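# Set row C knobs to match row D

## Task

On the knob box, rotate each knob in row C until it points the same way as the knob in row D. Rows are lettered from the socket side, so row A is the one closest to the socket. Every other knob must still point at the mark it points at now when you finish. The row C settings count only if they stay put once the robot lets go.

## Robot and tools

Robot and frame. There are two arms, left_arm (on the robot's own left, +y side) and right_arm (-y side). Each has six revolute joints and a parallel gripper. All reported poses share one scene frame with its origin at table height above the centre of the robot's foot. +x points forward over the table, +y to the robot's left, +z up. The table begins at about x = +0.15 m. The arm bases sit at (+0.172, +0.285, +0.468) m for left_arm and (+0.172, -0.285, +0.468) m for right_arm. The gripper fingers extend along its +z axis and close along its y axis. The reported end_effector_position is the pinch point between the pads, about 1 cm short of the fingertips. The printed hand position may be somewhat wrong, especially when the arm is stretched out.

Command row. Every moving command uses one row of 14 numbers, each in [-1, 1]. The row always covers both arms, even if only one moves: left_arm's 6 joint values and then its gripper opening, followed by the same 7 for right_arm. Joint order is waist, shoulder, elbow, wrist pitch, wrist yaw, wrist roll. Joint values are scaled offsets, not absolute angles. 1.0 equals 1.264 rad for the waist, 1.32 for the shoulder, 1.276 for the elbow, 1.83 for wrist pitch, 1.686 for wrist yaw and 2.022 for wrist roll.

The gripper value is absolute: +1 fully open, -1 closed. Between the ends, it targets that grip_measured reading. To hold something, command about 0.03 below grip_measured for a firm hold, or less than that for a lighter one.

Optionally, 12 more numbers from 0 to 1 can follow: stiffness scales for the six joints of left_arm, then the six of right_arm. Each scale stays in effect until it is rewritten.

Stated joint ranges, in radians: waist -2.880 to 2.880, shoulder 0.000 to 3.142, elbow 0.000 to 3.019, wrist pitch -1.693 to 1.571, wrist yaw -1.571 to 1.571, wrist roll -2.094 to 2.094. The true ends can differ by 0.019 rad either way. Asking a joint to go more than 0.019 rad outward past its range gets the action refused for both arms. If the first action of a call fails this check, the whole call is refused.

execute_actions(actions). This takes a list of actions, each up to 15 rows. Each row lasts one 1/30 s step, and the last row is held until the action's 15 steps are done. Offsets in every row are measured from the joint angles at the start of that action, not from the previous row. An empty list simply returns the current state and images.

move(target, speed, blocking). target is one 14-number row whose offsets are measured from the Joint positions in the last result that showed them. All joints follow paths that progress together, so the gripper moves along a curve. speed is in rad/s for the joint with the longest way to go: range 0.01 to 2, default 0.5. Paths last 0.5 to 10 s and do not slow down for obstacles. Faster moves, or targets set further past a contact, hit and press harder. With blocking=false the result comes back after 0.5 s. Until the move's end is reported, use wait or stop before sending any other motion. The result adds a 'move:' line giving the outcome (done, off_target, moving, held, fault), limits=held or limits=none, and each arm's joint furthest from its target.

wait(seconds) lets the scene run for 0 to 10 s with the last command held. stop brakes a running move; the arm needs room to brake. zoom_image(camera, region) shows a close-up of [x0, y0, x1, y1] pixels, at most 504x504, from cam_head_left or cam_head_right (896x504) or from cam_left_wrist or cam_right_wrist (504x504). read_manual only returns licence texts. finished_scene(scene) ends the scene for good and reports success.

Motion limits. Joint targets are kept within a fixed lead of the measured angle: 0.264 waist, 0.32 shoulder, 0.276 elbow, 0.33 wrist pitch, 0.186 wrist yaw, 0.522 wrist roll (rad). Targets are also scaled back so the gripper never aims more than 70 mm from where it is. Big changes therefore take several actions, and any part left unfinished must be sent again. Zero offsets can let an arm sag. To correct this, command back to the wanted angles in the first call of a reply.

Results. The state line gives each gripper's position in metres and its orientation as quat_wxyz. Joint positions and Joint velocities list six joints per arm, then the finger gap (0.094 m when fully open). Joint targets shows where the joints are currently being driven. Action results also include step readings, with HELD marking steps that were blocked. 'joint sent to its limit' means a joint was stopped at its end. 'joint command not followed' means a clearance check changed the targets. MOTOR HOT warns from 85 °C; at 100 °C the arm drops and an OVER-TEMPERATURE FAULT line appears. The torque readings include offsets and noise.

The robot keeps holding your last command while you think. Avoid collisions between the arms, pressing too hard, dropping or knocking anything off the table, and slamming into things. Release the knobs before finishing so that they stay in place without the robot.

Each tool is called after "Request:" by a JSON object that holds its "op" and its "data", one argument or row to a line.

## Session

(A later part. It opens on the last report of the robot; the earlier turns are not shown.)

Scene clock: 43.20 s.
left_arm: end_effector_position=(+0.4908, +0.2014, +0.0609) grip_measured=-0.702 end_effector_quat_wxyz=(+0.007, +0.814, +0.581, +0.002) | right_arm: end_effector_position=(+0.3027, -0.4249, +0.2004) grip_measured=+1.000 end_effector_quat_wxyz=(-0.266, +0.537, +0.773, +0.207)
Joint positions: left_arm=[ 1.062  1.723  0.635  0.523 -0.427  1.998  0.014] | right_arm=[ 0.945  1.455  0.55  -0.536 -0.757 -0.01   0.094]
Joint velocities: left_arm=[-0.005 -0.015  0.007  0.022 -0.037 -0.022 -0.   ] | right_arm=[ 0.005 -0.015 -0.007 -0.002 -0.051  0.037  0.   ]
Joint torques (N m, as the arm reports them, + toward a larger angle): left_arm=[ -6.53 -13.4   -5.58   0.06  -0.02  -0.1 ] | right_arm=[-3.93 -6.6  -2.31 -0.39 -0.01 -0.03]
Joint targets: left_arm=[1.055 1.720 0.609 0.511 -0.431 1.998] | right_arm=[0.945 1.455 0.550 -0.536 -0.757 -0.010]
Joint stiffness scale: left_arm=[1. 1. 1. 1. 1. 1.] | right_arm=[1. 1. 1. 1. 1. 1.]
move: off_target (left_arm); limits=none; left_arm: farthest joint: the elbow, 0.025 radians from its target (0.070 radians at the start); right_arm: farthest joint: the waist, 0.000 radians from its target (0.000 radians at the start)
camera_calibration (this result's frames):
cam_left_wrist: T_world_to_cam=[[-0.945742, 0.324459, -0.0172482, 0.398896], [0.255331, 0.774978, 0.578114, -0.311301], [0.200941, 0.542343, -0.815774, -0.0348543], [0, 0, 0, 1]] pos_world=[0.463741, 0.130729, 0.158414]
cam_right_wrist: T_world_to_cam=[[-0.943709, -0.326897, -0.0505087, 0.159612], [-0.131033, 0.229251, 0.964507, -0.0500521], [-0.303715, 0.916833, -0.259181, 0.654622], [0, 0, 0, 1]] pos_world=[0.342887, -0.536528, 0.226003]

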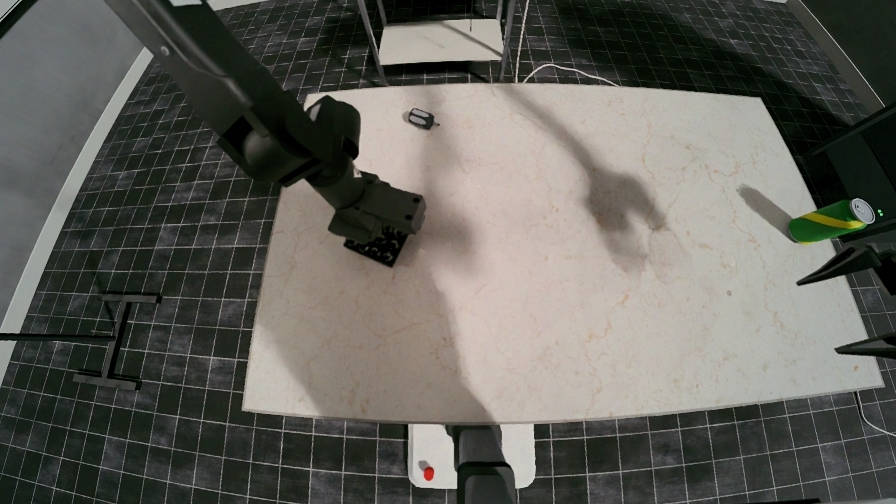

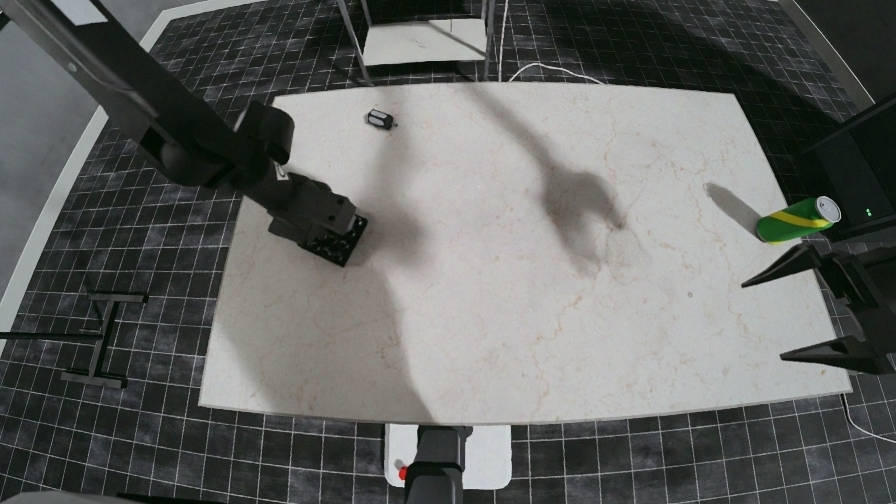

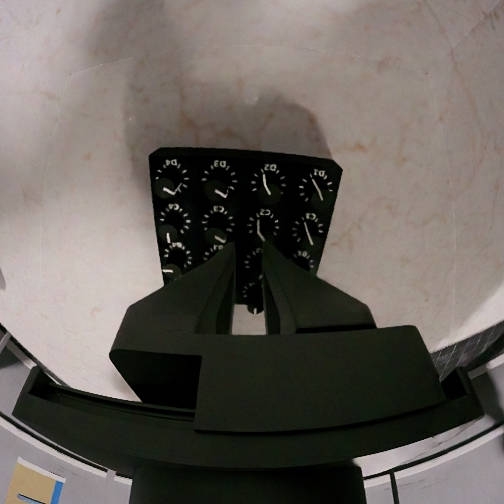

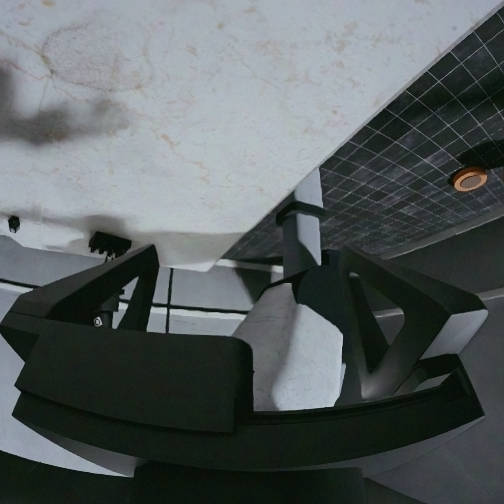

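Request:
{"op": "move", "data": {
  "target": [0.036,0.069,0.042,0.02,0.018,-0.1,-0.64,0,0,0,0,0,0,1],
  "speed": 0.1
}}

Request:
{"op": "move", "data": {
  "target": [0.008,0.008,0.006,0.005,0,0,-0.85,0,0,0,0,0,0,1]
}}

Request:
{"op": "move", "data": {
  "target": [0.008,0.008,0.006,0.005,0,0.1,-0.85,0,0,0,0,0,0,1]
}}

Request:
{"op": "move", "data": {
  "target": [0.008,0.008,0.006,0.005,0,0,-0.7,0,0,0,0,0,0,1]
}}

Request:
{"op": "move", "data": {
  "target": [-0.03,-0.06,-0.062,-0.02,-0.018,0,-0.7,0,0,0,0,0,0,1],
  "speed": 0.15
}}

Scene clock: 49.77 s.
left_arm: end_effector_position=(+0.4885, +0.2006, +0.0454) grip_measured=-0.642 end_effector_quat_wxyz=(+0.009, +0.754, +0.657, +0.000) | right_arm: end_effector_position=(+0.3027, -0.4249, +0.2004) grip_measured=+1.000 end_effector_quat_wxyz=(-0.266, +0.537, +0.773, +0.207)
Joint positions: left_arm=[ 1.079  1.77   0.662  0.546 -0.408  1.814  0.017] | right_arm=[ 0.945  1.455  0.55  -0.536 -0.757 -0.01   0.094]
Joint velocities: left_arm=[-0.005 -0.005 -0.002 -0.002  0.007  0.022 -0.   ] | right_arm=[-0.005 -0.005 -0.037  0.007 -0.022 -0.081  0.   ]
Joint torques (N m, as the arm reports them, + toward a larger angle): left_arm=[-3.41 -8.95 -1.64  1.07  0.74 -0.26] | right_arm=[-4.04 -6.21 -2.23 -0.38 -0.02 -0.04]
Joint targets: left_arm=[1.108 1.814 0.689 0.560 -0.396 1.796] | right_arm=[0.945 1.455 0.550 -0.536 -0.757 -0.010]
Joint stiffness scale: left_arm=[1. 1. 1. 1. 1. 1.] | right_arm=[1. 1. 1. 1. 1. 1.]
move: off_target (left_arm); limits=none; left_arm: farthest joint: the shoulder, 0.044 radians from its target (0.091 radians at the start); right_arm: farthest joint: the waist, 0.000 radians from its target (0.000 radians at the start)
camera_calibration (this result's frames):
cam_left_wrist: T_world_to_cam=[[-0.990597, 0.135795, -0.0166499, 0.456439], [0.101931, 0.813731, 0.572234, -0.233695], [0.0912551, 0.565156, -0.819921, 0.00268033], [0, 0, 0, 1]] pos_world=[0.475724, 0.126668, 0.143526]
cam_right_wrist: T_world_to_cam=[[-0.943709, -0.326897, -0.0505087, 0.159612], [-0.131033, 0.229251, 0.964507, -0.0500521], [-0.303715, 0.916833, -0.259181, 0.654622], [0, 0, 0, 1]] pos_world=[0.342887, -0.536528, 0.226003]

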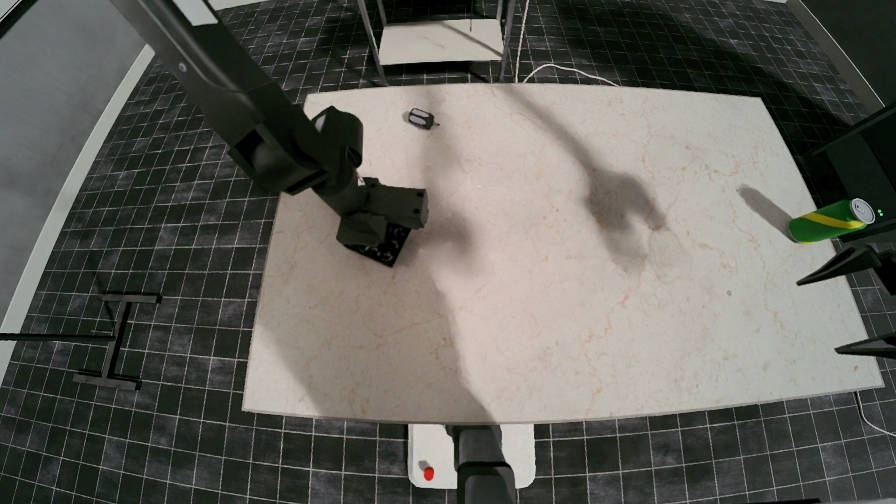

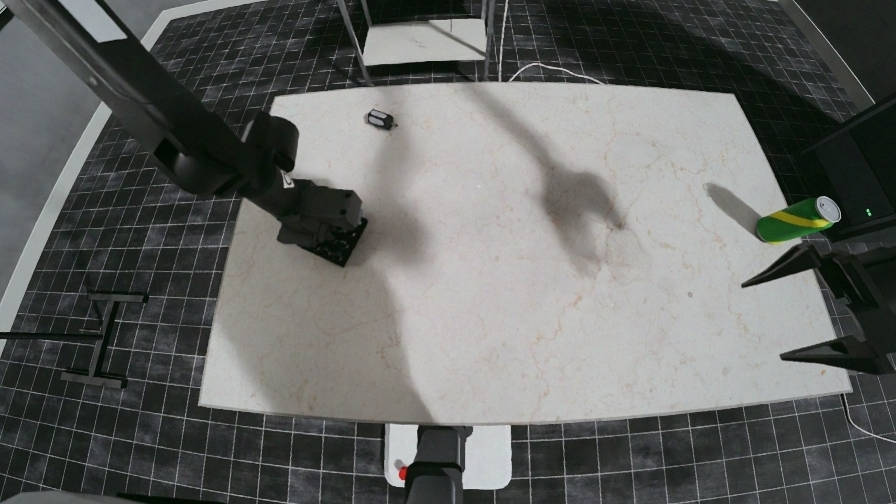

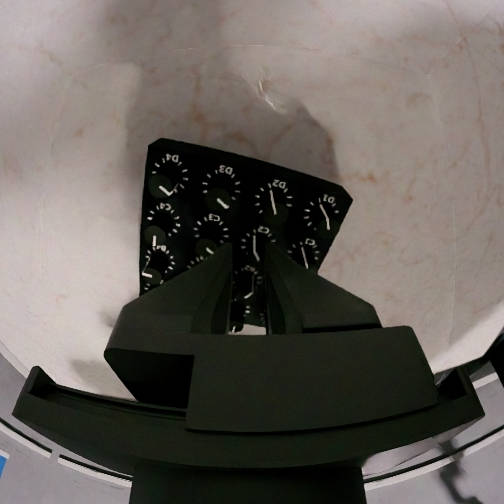

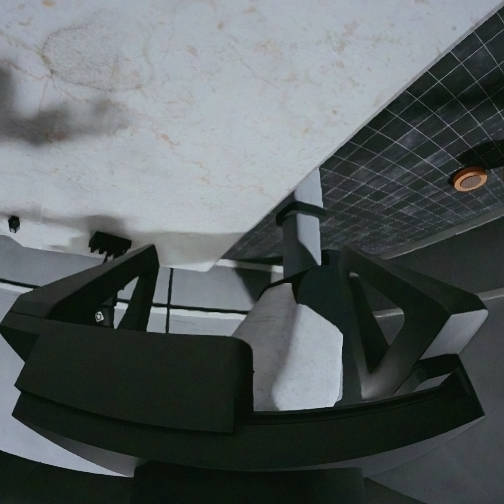

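Scene clock: 50.47 s.
left_arm: end_effector_position=(+0.4866, +0.2010, +0.0464) grip_measured=-0.848 end_effector_quat_wxyz=(+0.008, +0.754, +0.656, -0.001) | right_arm: end_effector_position=(+0.3027, -0.4249, +0.2004) grip_measured=+1.000 end_effector_quat_wxyz=(-0.266, +0.537, +0.773, +0.207)
Joint positions: left_arm=[ 1.079  1.769  0.658  0.546 -0.409  1.813  0.007] | right_arm=[ 0.945  1.455  0.55  -0.536 -0.757 -0.01   0.094]
Joint velocities: left_arm=[-0.005 -0.005 -0.012 -0.012 -0.037  0.051  0.   ] | right_arm=[ 0.005 -0.005  0.002 -0.007 -0.095 -0.022  0.   ]
Joint torques (N m, as the arm reports them, + toward a larger angle): left_arm=[ -5.05 -11.97  -2.81   0.87   0.22  -0.08] | right_arm=[-4.17 -6.37 -2.34 -0.41 -0.01 -0.02]
Joint targets: left_arm=[1.089 1.780 0.670 0.556 -0.408 1.813] | right_arm=[0.945 1.455 0.550 -0.536 -0.757 -0.010]
Joint stiffness scale: left_arm=[1. 1. 1. 1. 1. 1.] | right_arm=[1. 1. 1. 1. 1. 1.]
move: done; limits=none; left_arm: farthest joint: the shoulder, 0.012 radians from its target (0.011 radians at the start); right_arm: farthest joint: the waist, 0.000 radians from its target (0.000 radians at the start)
camera_calibration (this result's frames):
cam_left_wrist: T_world_to_cam=[[-0.990507, 0.136815, -0.0133292, 0.454076], [0.104613, 0.813156, 0.572567, -0.235578], [0.0891745, 0.565738, -0.819749, 0.00426573], [0, 0, 0, 1]] pos_world=[0.47403, 0.127024, 0.144433]
cam_right_wrist: T_world_to_cam=[[-0.943709, -0.326897, -0.0505087, 0.159612], [-0.131033, 0.229251, 0.964507, -0.0500521], [-0.303715, 0.916833, -0.259181, 0.654622], [0, 0, 0, 1]] pos_world=[0.342887, -0.536528, 0.226003]

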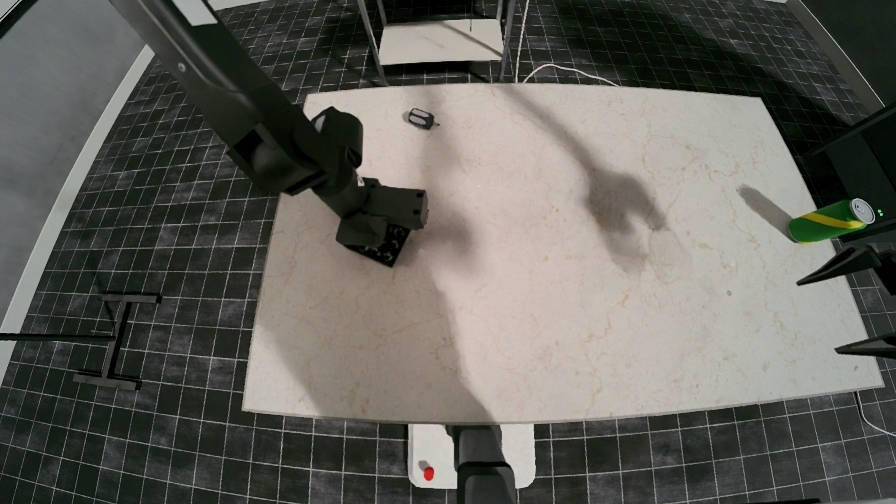

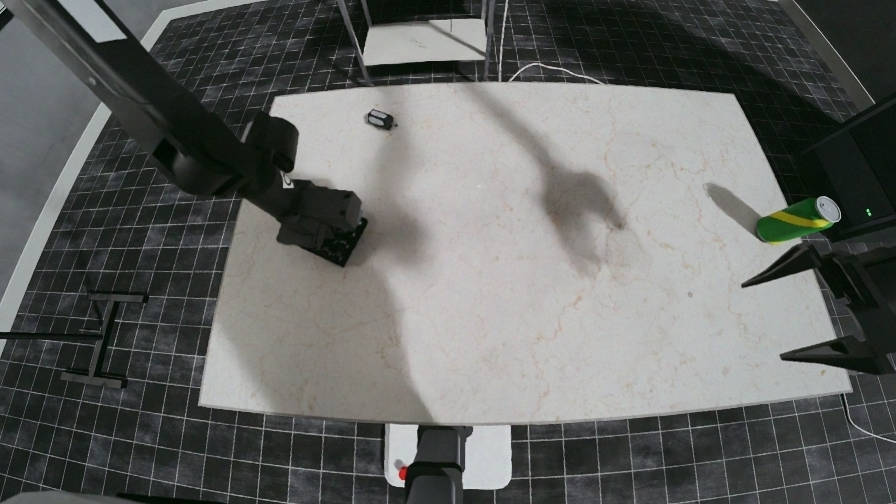

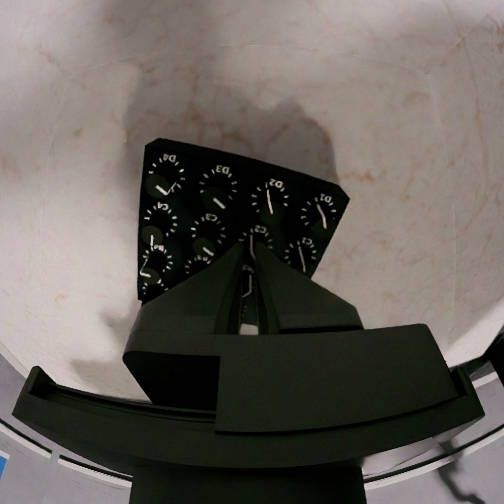

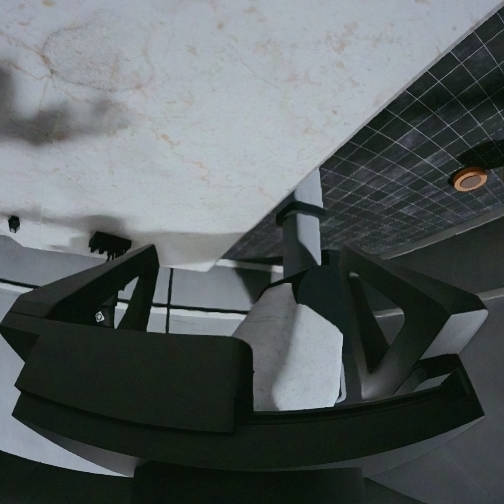

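Scene clock: 51.63 s.
left_arm: end_effector_position=(+0.4866, +0.2010, +0.0464) grip_measured=-0.848 end_effector_quat_wxyz=(+0.008, +0.812, +0.583, -0.000) | right_arm: end_effector_position=(+0.3027, -0.4249, +0.2004) grip_measured=+1.000 end_effector_quat_wxyz=(-0.266, +0.537, +0.773, +0.207)
Joint positions: left_arm=[ 1.079  1.769  0.658  0.546 -0.409  1.999  0.007] | right_arm=[ 0.945  1.455  0.55  -0.536 -0.757 -0.01   0.094]
Joint velocities: left_arm=[ 0.005  0.005 -0.002 -0.002  0.007  0.066  0.001] | right_arm=[-0.005 -0.005 -0.007 -0.007  0.022 -0.081  0.   ]
Joint torques (N m, as the arm reports them, + toward a larger angle): left_arm=[ -5.   -11.92  -3.09   0.85   0.17   0.07] | right_arm=[-3.94 -6.22 -2.33 -0.42 -0.01 -0.03]
Joint targets: left_arm=[1.089 1.779 0.666 0.555 -0.409 2.016] | right_arm=[0.945 1.455 0.550 -0.536 -0.757 -0.010]
Joint stiffness scale: left_arm=[1. 1. 1. 1. 1. 1.] | right_arm=[1. 1. 1. 1. 1. 1.]
move: done; limits=none; left_arm: farthest joint: the wrist roll, 0.016 radians from its target (0.202 radians at the start); right_arm: farthest joint: the waist, 0.000 radians from its target (0.000 radians at the start)
camera_calibration (this result's frames):
cam_left_wrist: T_world_to_cam=[[-0.948042, 0.31778, -0.0152731, 0.397133], [0.251843, 0.778933, 0.574315, -0.300422], [0.194402, 0.540628, -0.818492, -0.0419496], [0, 0, 0, 1]] pos_world=[0.460313, 0.130487, 0.144267]
cam_right_wrist: T_world_to_cam=[[-0.943709, -0.326897, -0.0505087, 0.159612], [-0.131033, 0.229251, 0.964507, -0.0500521], [-0.303715, 0.916833, -0.259181, 0.654622], [0, 0, 0, 1]] pos_world=[0.342887, -0.536528, 0.226003]

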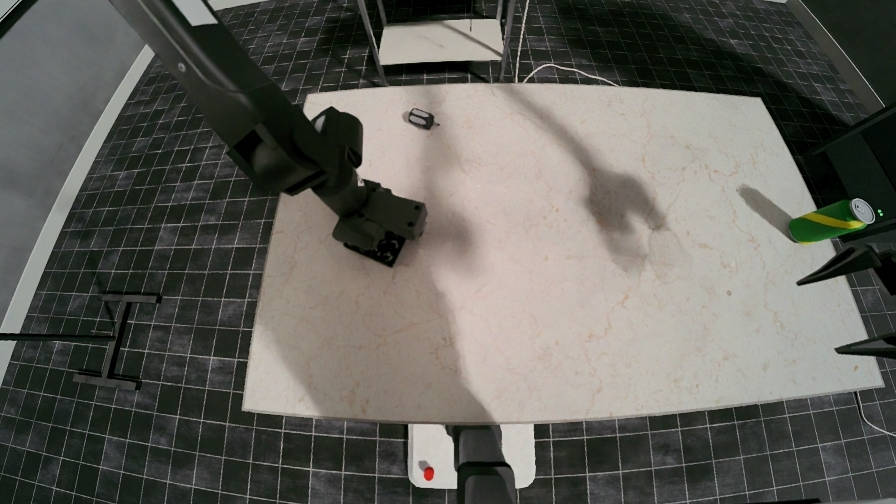

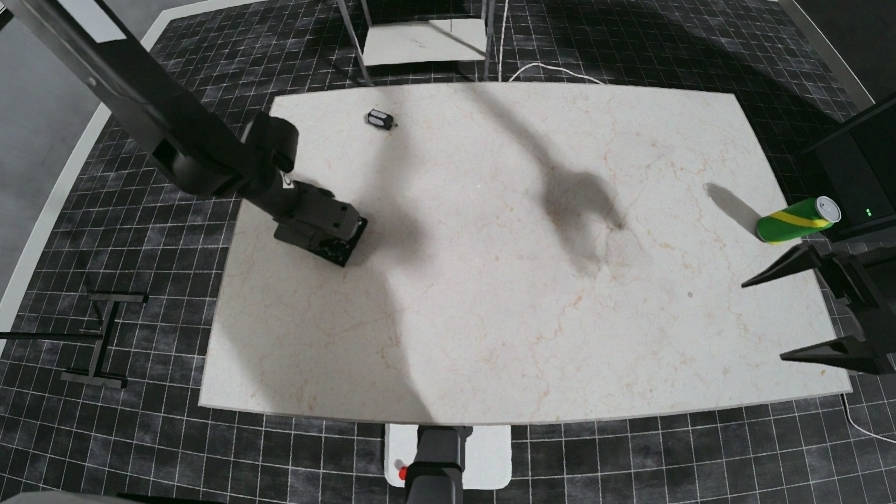

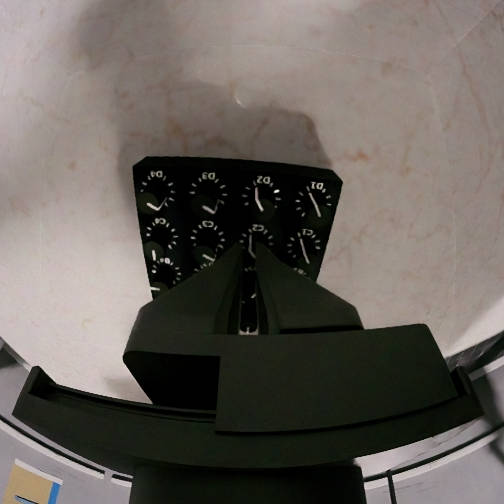

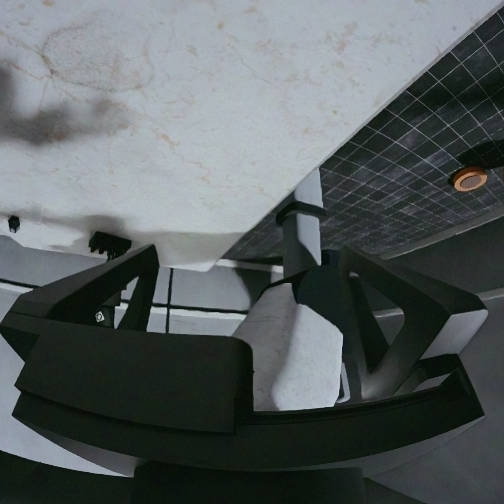

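Scene clock: 52.33 s.
left_arm: end_effector_position=(+0.4870, +0.2009, +0.0466) grip_measured=-0.702 end_effector_quat_wxyz=(+0.008, +0.812, +0.583, +0.000) | right_arm: end_effector_position=(+0.3027, -0.4249, +0.2004) grip_measured=+1.000 end_effector_quat_wxyz=(-0.266, +0.537, +0.773, +0.207)
Joint positions: left_arm=[ 1.079  1.768  0.658  0.546 -0.409  1.999  0.014] | right_arm=[ 0.945  1.455  0.55  -0.536 -0.757 -0.01   0.094]
Joint velocities: left_arm=[ 0.005 -0.005 -0.012  0.007  0.022  0.022  0.002] | right_arm=[-0.005  0.005 -0.007 -0.002 -0.037 -0.081  0.   ]
Joint torques (N m, as the arm reports them, + toward a larger angle): left_arm=[ -4.85 -11.99  -3.13   0.84   0.17  -0.1 ] | right_arm=[-4.01 -6.46 -2.31 -0.39 -0.01 -0.05]
Joint targets: left_arm=[1.089 1.780 0.666 0.555 -0.409 1.999] | right_arm=[0.945 1.455 0.550 -0.536 -0.757 -0.010]
Joint stiffness scale: left_arm=[1. 1. 1. 1. 1. 1.] | right_arm=[1. 1. 1. 1. 1. 1.]
move: done; limits=none; left_arm: farthest joint: the shoulder, 0.012 radians from its target (0.011 radians at the start); right_arm: farthest joint: the waist, 0.000 radians from its target (0.000 radians at the start)
camera_calibration (this result's frames):
cam_left_wrist: T_world_to_cam=[[-0.948068, 0.317658, -0.0161163, 0.397618], [0.251281, 0.779103, 0.574331, -0.300318], [0.194997, 0.540456, -0.818464, -0.0420745], [0, 0, 0, 1]] pos_world=[0.460638, 0.130411, 0.144453]
cam_right_wrist: T_world_to_cam=[[-0.943709, -0.326897, -0.0505087, 0.159612], [-0.131033, 0.229251, 0.964507, -0.0500521], [-0.303715, 0.916833, -0.259181, 0.654622], [0, 0, 0, 1]] pos_world=[0.342887, -0.536528, 0.226003]

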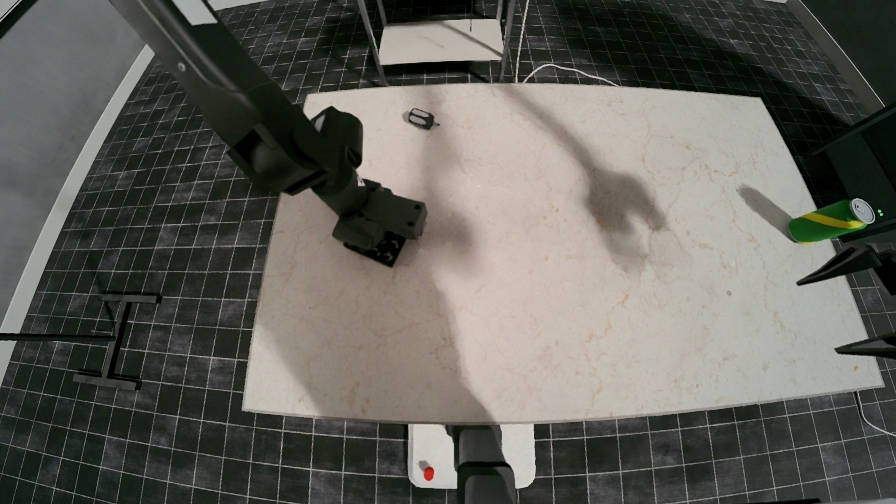

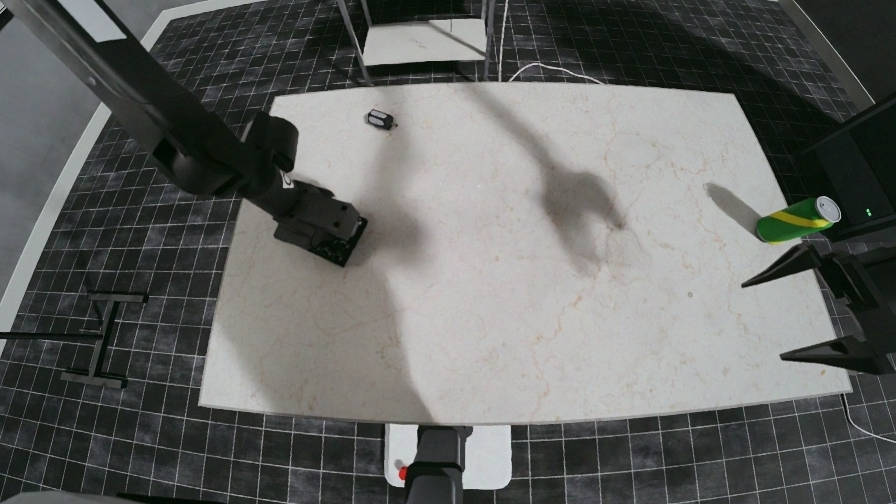

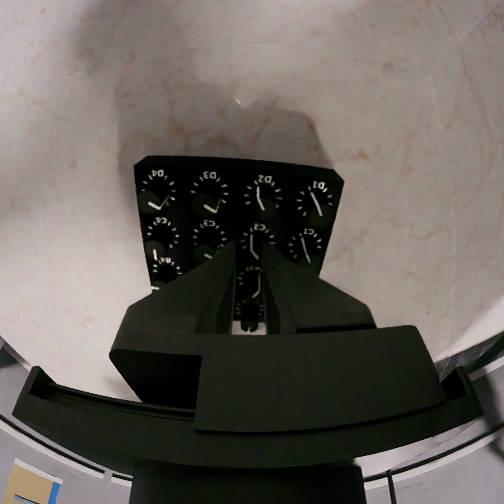

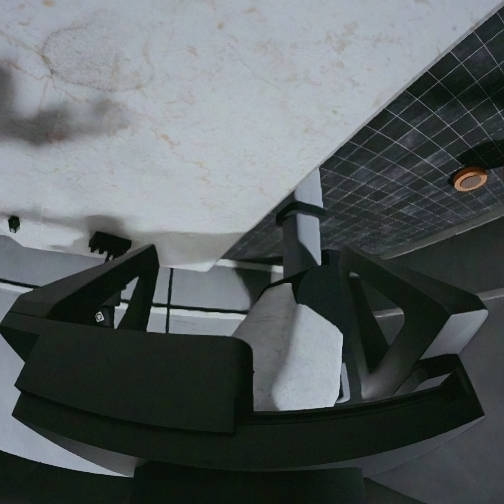

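Scene clock: 53.20 s.
left_arm: end_effector_position=(+0.4849, +0.2009, +0.0734) grip_measured=-0.702 end_effector_quat_wxyz=(+0.007, +0.817, +0.576, -0.000) | right_arm: end_effector_position=(+0.3027, -0.4249, +0.2004) grip_measured=+1.000 end_effector_quat_wxyz=(-0.266, +0.537, +0.773, +0.207)
Joint positions: left_arm=[ 1.049  1.694  0.601  0.52  -0.435  1.999  0.014] | right_arm=[ 0.945  1.455  0.55  -0.536 -0.757 -0.01   0.094]
Joint velocities: left_arm=[-0.015  0.005 -0.002  0.007 -0.051 -0.037  0.001] | right_arm=[-0.005 -0.005 -0.002  0.002  0.037  0.081  0.   ]
Joint torques (N m, as the arm reports them, + toward a larger angle): left_arm=[ -6.49 -13.28  -5.19   0.1   -0.04  -0.1 ] | right_arm=[-4.03 -6.1  -2.31 -0.36 -0.01 -0.05]
Joint targets: left_arm=[1.041 1.689 0.579 0.509 -0.439 1.999] | right_arm=[0.945 1.455 0.550 -0.536 -0.757 -0.010]
Joint stiffness scale: left_arm=[1. 1. 1. 1. 1. 1.] | right_arm=[1. 1. 1. 1. 1. 1.]
move: off_target (left_arm); limits=none; left_arm: farthest joint: the elbow, 0.022 radians from its target (0.079 radians at the start); right_arm: farthest joint: the waist, 0.000 radians from its target (0.000 radians at the start)
camera_calibration (this result's frames):
cam_left_wrist: T_world_to_cam=[[-0.94221, 0.334713, -0.0143999, 0.38968], [0.266084, 0.773754, 0.574895, -0.321359], [0.203567, 0.537841, -0.8181, -0.0234081], [0, 0, 0, 1]] pos_world=[0.457434, 0.130812, 0.171209]
cam_right_wrist: T_world_to_cam=[[-0.943709, -0.326897, -0.0505087, 0.159612], [-0.131033, 0.229251, 0.964507, -0.0500521], [-0.303715, 0.916833, -0.259181, 0.654622], [0, 0, 0, 1]] pos_world=[0.342887, -0.536528, 0.226003]

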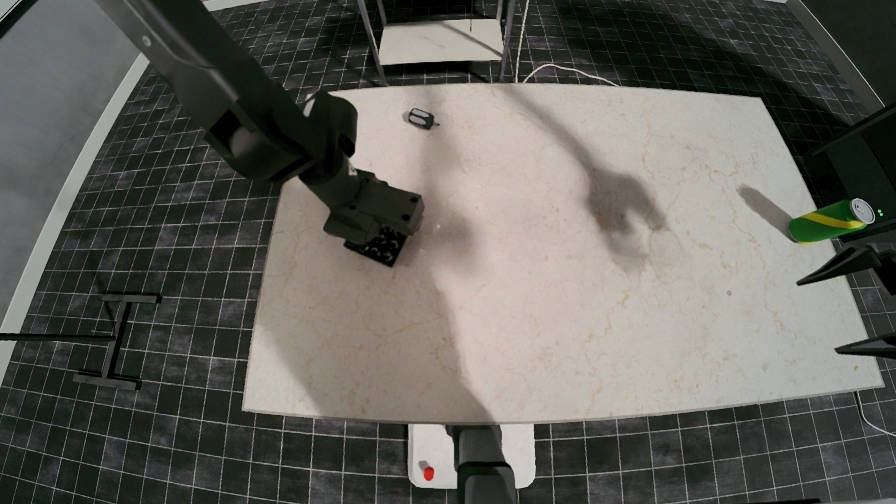

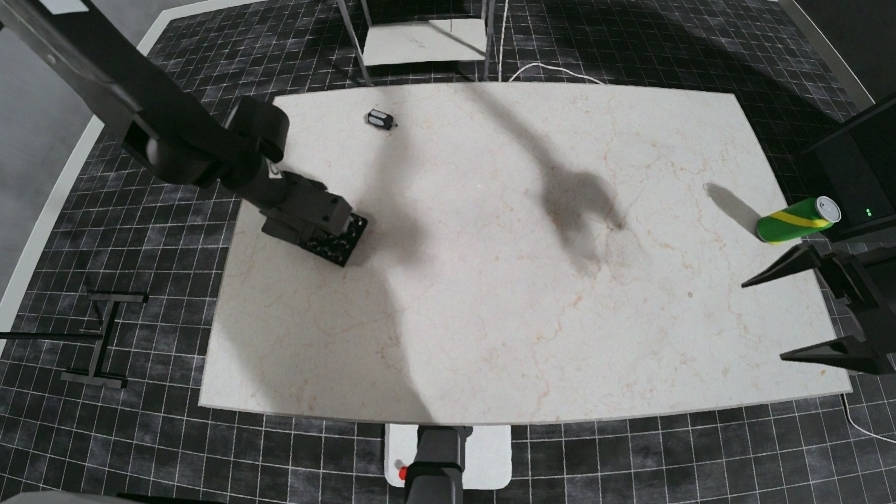

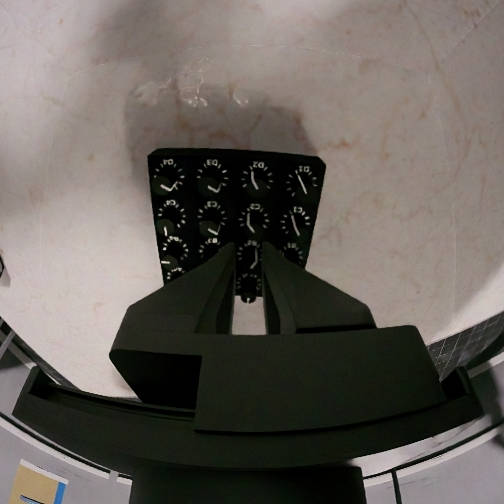

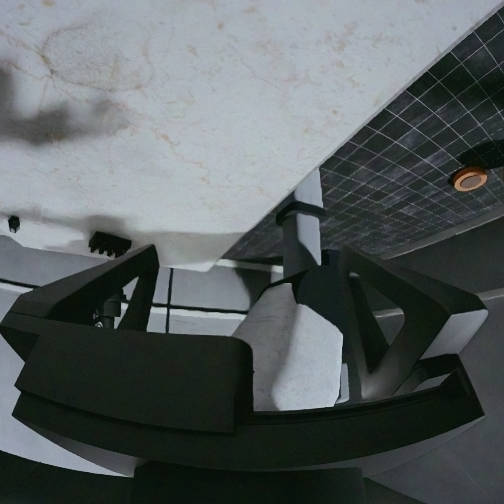

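Request:
{"op": "move", "data": {
  "target": [0,0,0,0,0,-0.37,-0.5,0,0,0,0,0,0,1],
  "speed": 1
}}

Request:
{"op": "move", "data": {
  "target": [0.033,0.06,0.045,0.0125,0.015,0,-0.5,0,0,0,0,0,0,1],
  "speed": 0.1
}}

Request:
{"op": "move", "data": {
  "target": [0.024,0.044,0.03,0.015,0.01,0,-0.5,0,0,0,0,0,0,1],
  "speed": 0.1
}}

Scene clock: 63.20 s.
left_arm: end_effector_position=(+0.4849, +0.2009, +0.0734) grip_measured=-0.502 end_effector_quat_wxyz=(+0.007, +0.557, +0.831, -0.003) | right_arm: end_effector_position=(+0.3027, -0.4249, +0.2004) grip_measured=+1.000 end_effector_quat_wxyz=(-0.266, +0.537, +0.773, +0.207)
Joint positions: left_arm=[ 1.049  1.694  0.601  0.52  -0.435  1.267  0.023] | right_arm=[ 0.945  1.455  0.55  -0.536 -0.757 -0.01   0.094]
Joint velocities: left_arm=[-0.005 -0.005 -0.012 -0.002 -0.037  0.022  0.   ] | right_arm=[-0.005  0.005 -0.002  0.017 -0.051  0.022  0.   ]
Joint torques (N m, as the arm reports them, + toward a larger angle): left_arm=[ -5.86 -12.82  -3.47   0.55   0.19  -0.24] | right_arm=[-4.21 -6.46 -2.29 -0.42  0.   -0.02]
Joint targets: left_arm=[1.049 1.694 0.601 0.520 -0.435 1.251] | right_arm=[0.945 1.455 0.550 -0.536 -0.757 -0.010]
Joint stiffness scale: left_arm=[1. 1. 1. 1. 1. 1.] | right_arm=[1. 1. 1. 1. 1. 1.]
move: done; limits=none; left_arm: farthest joint: the wrist roll, 0.016 radians from its target (0.748 radians at the start); right_arm: farthest joint: the waist, 0.000 radians from its target (0.000 radians at the start)
camera_calibration (this result's frames):
cam_left_wrist: T_world_to_cam=[[-0.924337, -0.381535, -0.00563703, 0.524273], [-0.316359, 0.75801, 0.570384, -0.0354291], [-0.213348, 0.529011, -0.821359, 0.180774], [0, 0, 0, 1]] pos_world=[0.511965, 0.131253, 0.171644]
cam_right_wrist: T_world_to_cam=[[-0.943709, -0.326897, -0.0505087, 0.159612], [-0.131033, 0.229251, 0.964507, -0.0500521], [-0.303715, 0.916833, -0.259181, 0.654622], [0, 0, 0, 1]] pos_world=[0.342887, -0.536528, 0.226003]

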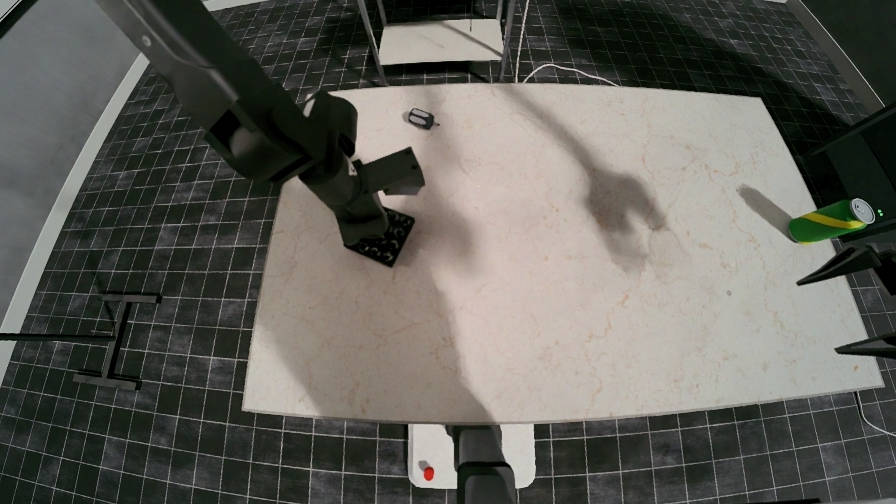

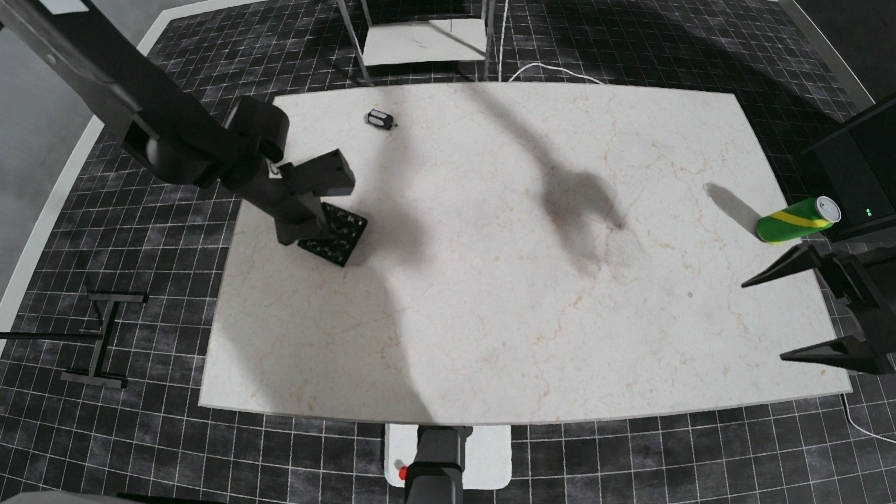

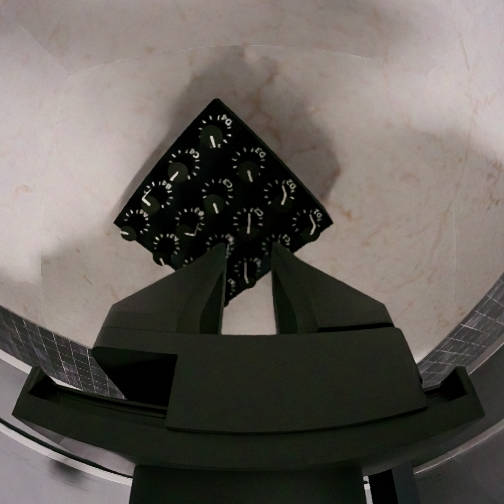

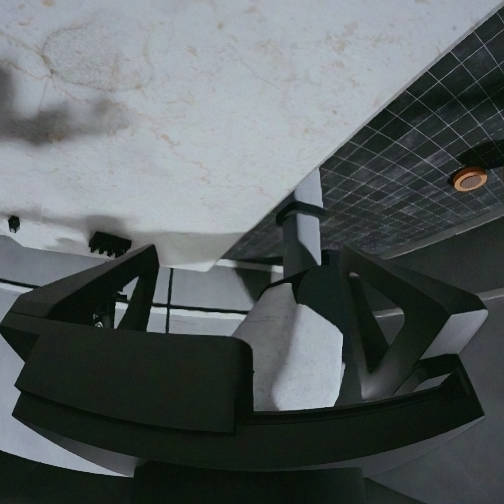

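Scene clock: 64.30 s.
left_arm: end_effector_position=(+0.4841, +0.2019, +0.0501) grip_measured=-0.502 end_effector_quat_wxyz=(+0.002, +0.552, +0.834, -0.005) | right_arm: end_effector_position=(+0.3027, -0.4249, +0.2004) grip_measured=+1.000 end_effector_quat_wxyz=(-0.266, +0.537, +0.773, +0.207)
Joint positions: left_arm=[ 1.077  1.757  0.65   0.531 -0.414  1.267  0.023] | right_arm=[ 0.945  1.455  0.55  -0.536 -0.757 -0.01   0.094]
Joint velocities: left_arm=[ 0.005 -0.015  0.007 -0.002 -0.022 -0.066  0.   ] | right_arm=[-0.005 -0.015  0.002 -0.007 -0.022  0.095  0.   ]
Joint torques (N m, as the arm reports them, + toward a larger angle): left_arm=[ -4.71 -11.94  -3.08   0.98   0.37  -0.1 ] | right_arm=[-4.11 -6.54 -2.37 -0.44 -0.01 -0.03]
Joint targets: left_arm=[1.091 1.773 0.659 0.543 -0.410 1.267] | right_arm=[0.945 1.455 0.550 -0.536 -0.757 -0.010]
Joint stiffness scale: left_arm=[1. 1. 1. 1. 1. 1.] | right_arm=[1. 1. 1. 1. 1. 1.]
move: done; limits=none; left_arm: farthest joint: the shoulder, 0.016 radians from its target (0.079 radians at the start); right_arm: farthest joint: the waist, 0.000 radians from its target (0.000 radians at the start)
camera_calibration (this result's frames):
cam_left_wrist: T_world_to_cam=[[-0.919736, -0.392526, 0.00305922, 0.523307], [-0.319696, 0.753562, 0.574403, -0.020857], [-0.227774, 0.527321, -0.818567, 0.168095], [0, 0, 0, 1]] pos_world=[0.512924, 0.132489, 0.147976]
cam_right_wrist: T_world_to_cam=[[-0.943709, -0.326897, -0.0505087, 0.159612], [-0.131033, 0.229251, 0.964507, -0.0500521], [-0.303715, 0.916833, -0.259181, 0.654622], [0, 0, 0, 1]] pos_world=[0.342887, -0.536528, 0.226003]

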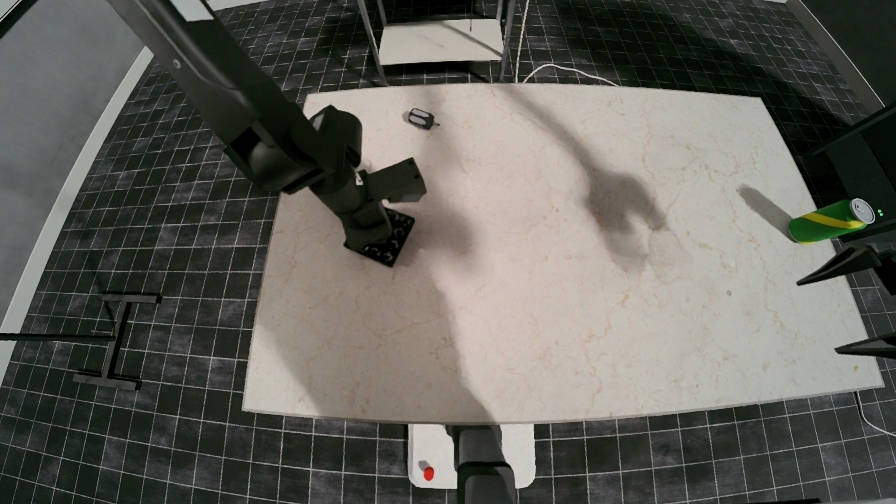

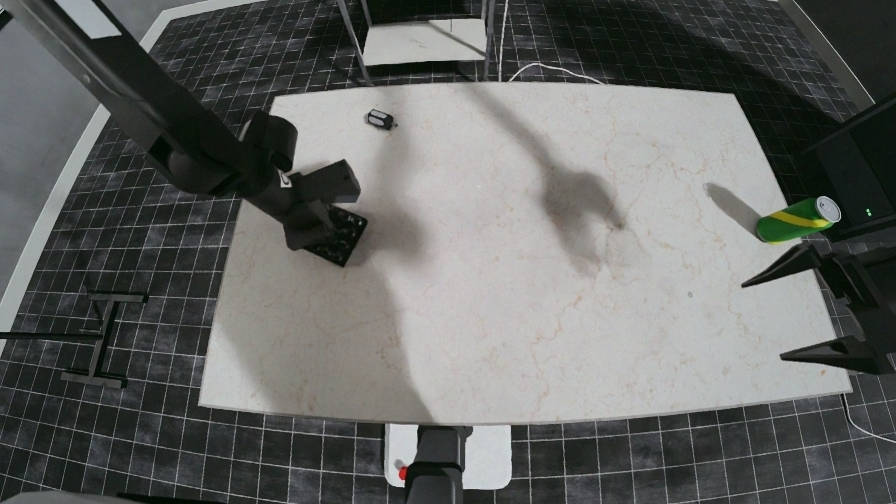

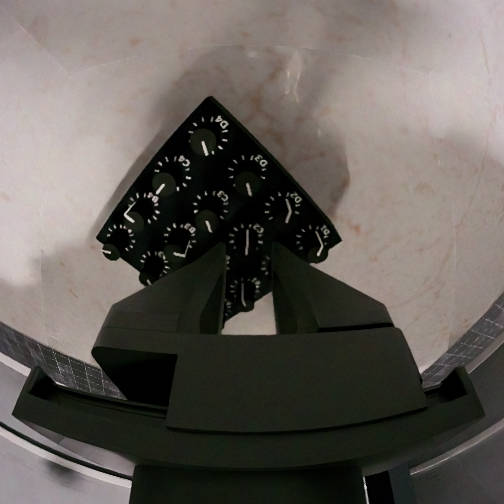

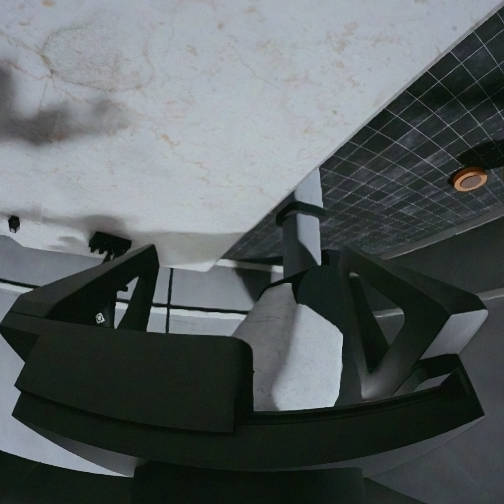

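Scene clock: 65.23 s.
left_arm: end_effector_position=(+0.4829, +0.2031, +0.0351) grip_measured=-0.502 end_effector_quat_wxyz=(+0.001, +0.548, +0.837, -0.004) | right_arm: end_effector_position=(+0.3027, -0.4249, +0.2004) grip_measured=+1.000 end_effector_quat_wxyz=(-0.266, +0.537, +0.773, +0.207)
Joint positions: left_arm=[ 1.094  1.799  0.68   0.546 -0.402  1.267  0.023] | right_arm=[ 0.945  1.455  0.55  -0.536 -0.757 -0.01   0.094]
Joint velocities: left_arm=[ 0.005  0.015 -0.002 -0.022 -0.037 -0.022 -0.001] | right_arm=[-0.005  0.005  0.002 -0.012  0.037 -0.037  0.   ]
Joint torques (N m, as the arm reports them, + toward a larger angle): left_arm=[ -5.1  -11.74  -3.12   1.03   0.41  -0.1 ] | right_arm=[-4.13 -5.94 -2.29 -0.35 -0.01 -0.05]
Joint targets: left_arm=[1.107 1.816 0.688 0.558 -0.397 1.267] | right_arm=[0.945 1.455 0.550 -0.536 -0.757 -0.010]
Joint stiffness scale: left_arm=[1. 1. 1. 1. 1. 1.] | right_arm=[1. 1. 1. 1. 1. 1.]
move: done; limits=none; left_arm: farthest joint: the shoulder, 0.016 radians from its target (0.058 radians at the start); right_arm: farthest joint: the waist, 0.000 radians from its target (0.000 radians at the start)
camera_calibration (this result's frames):
cam_left_wrist: T_world_to_cam=[[-0.915916, -0.401355, 0.00355719, 0.522661], [-0.325992, 0.749044, 0.57677, -0.00964266], [-0.234154, 0.527113, -0.816899, 0.158049], [0, 0, 0, 1]] pos_world=[0.512578, 0.133686, 0.132813]
cam_right_wrist: T_world_to_cam=[[-0.943709, -0.326897, -0.0505087, 0.159612], [-0.131033, 0.229251, 0.964507, -0.0500521], [-0.303715, 0.916833, -0.259181, 0.654622], [0, 0, 0, 1]] pos_world=[0.342887, -0.536528, 0.226003]

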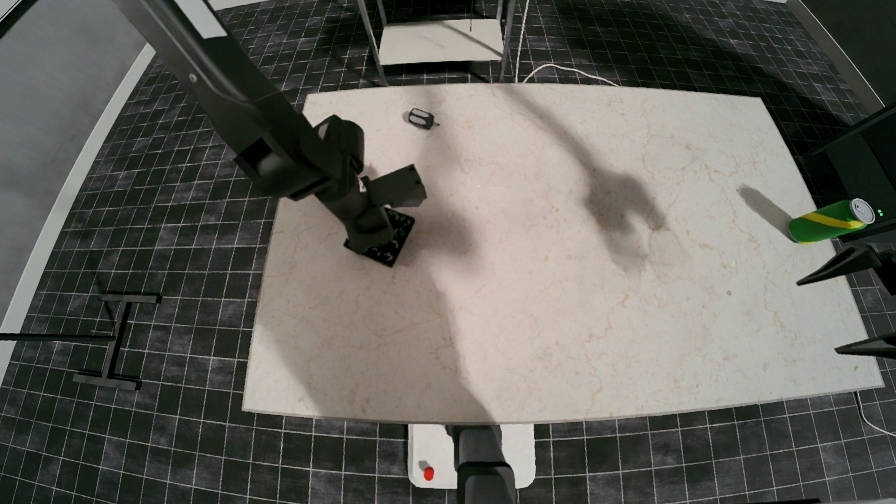

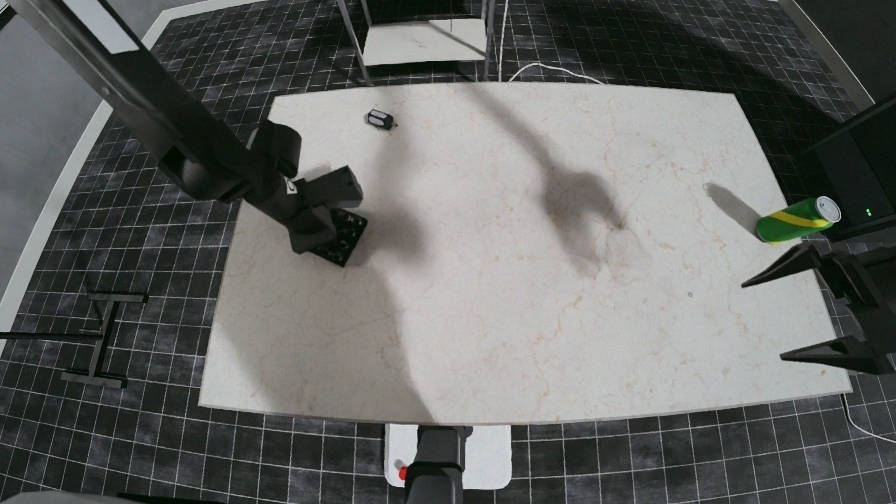

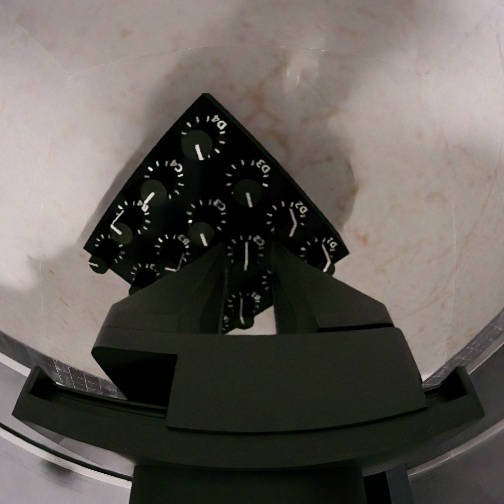

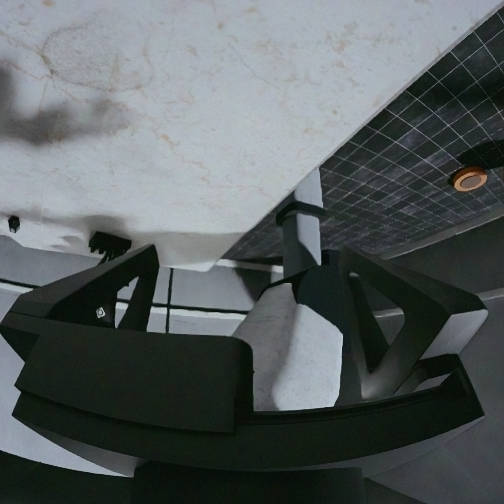

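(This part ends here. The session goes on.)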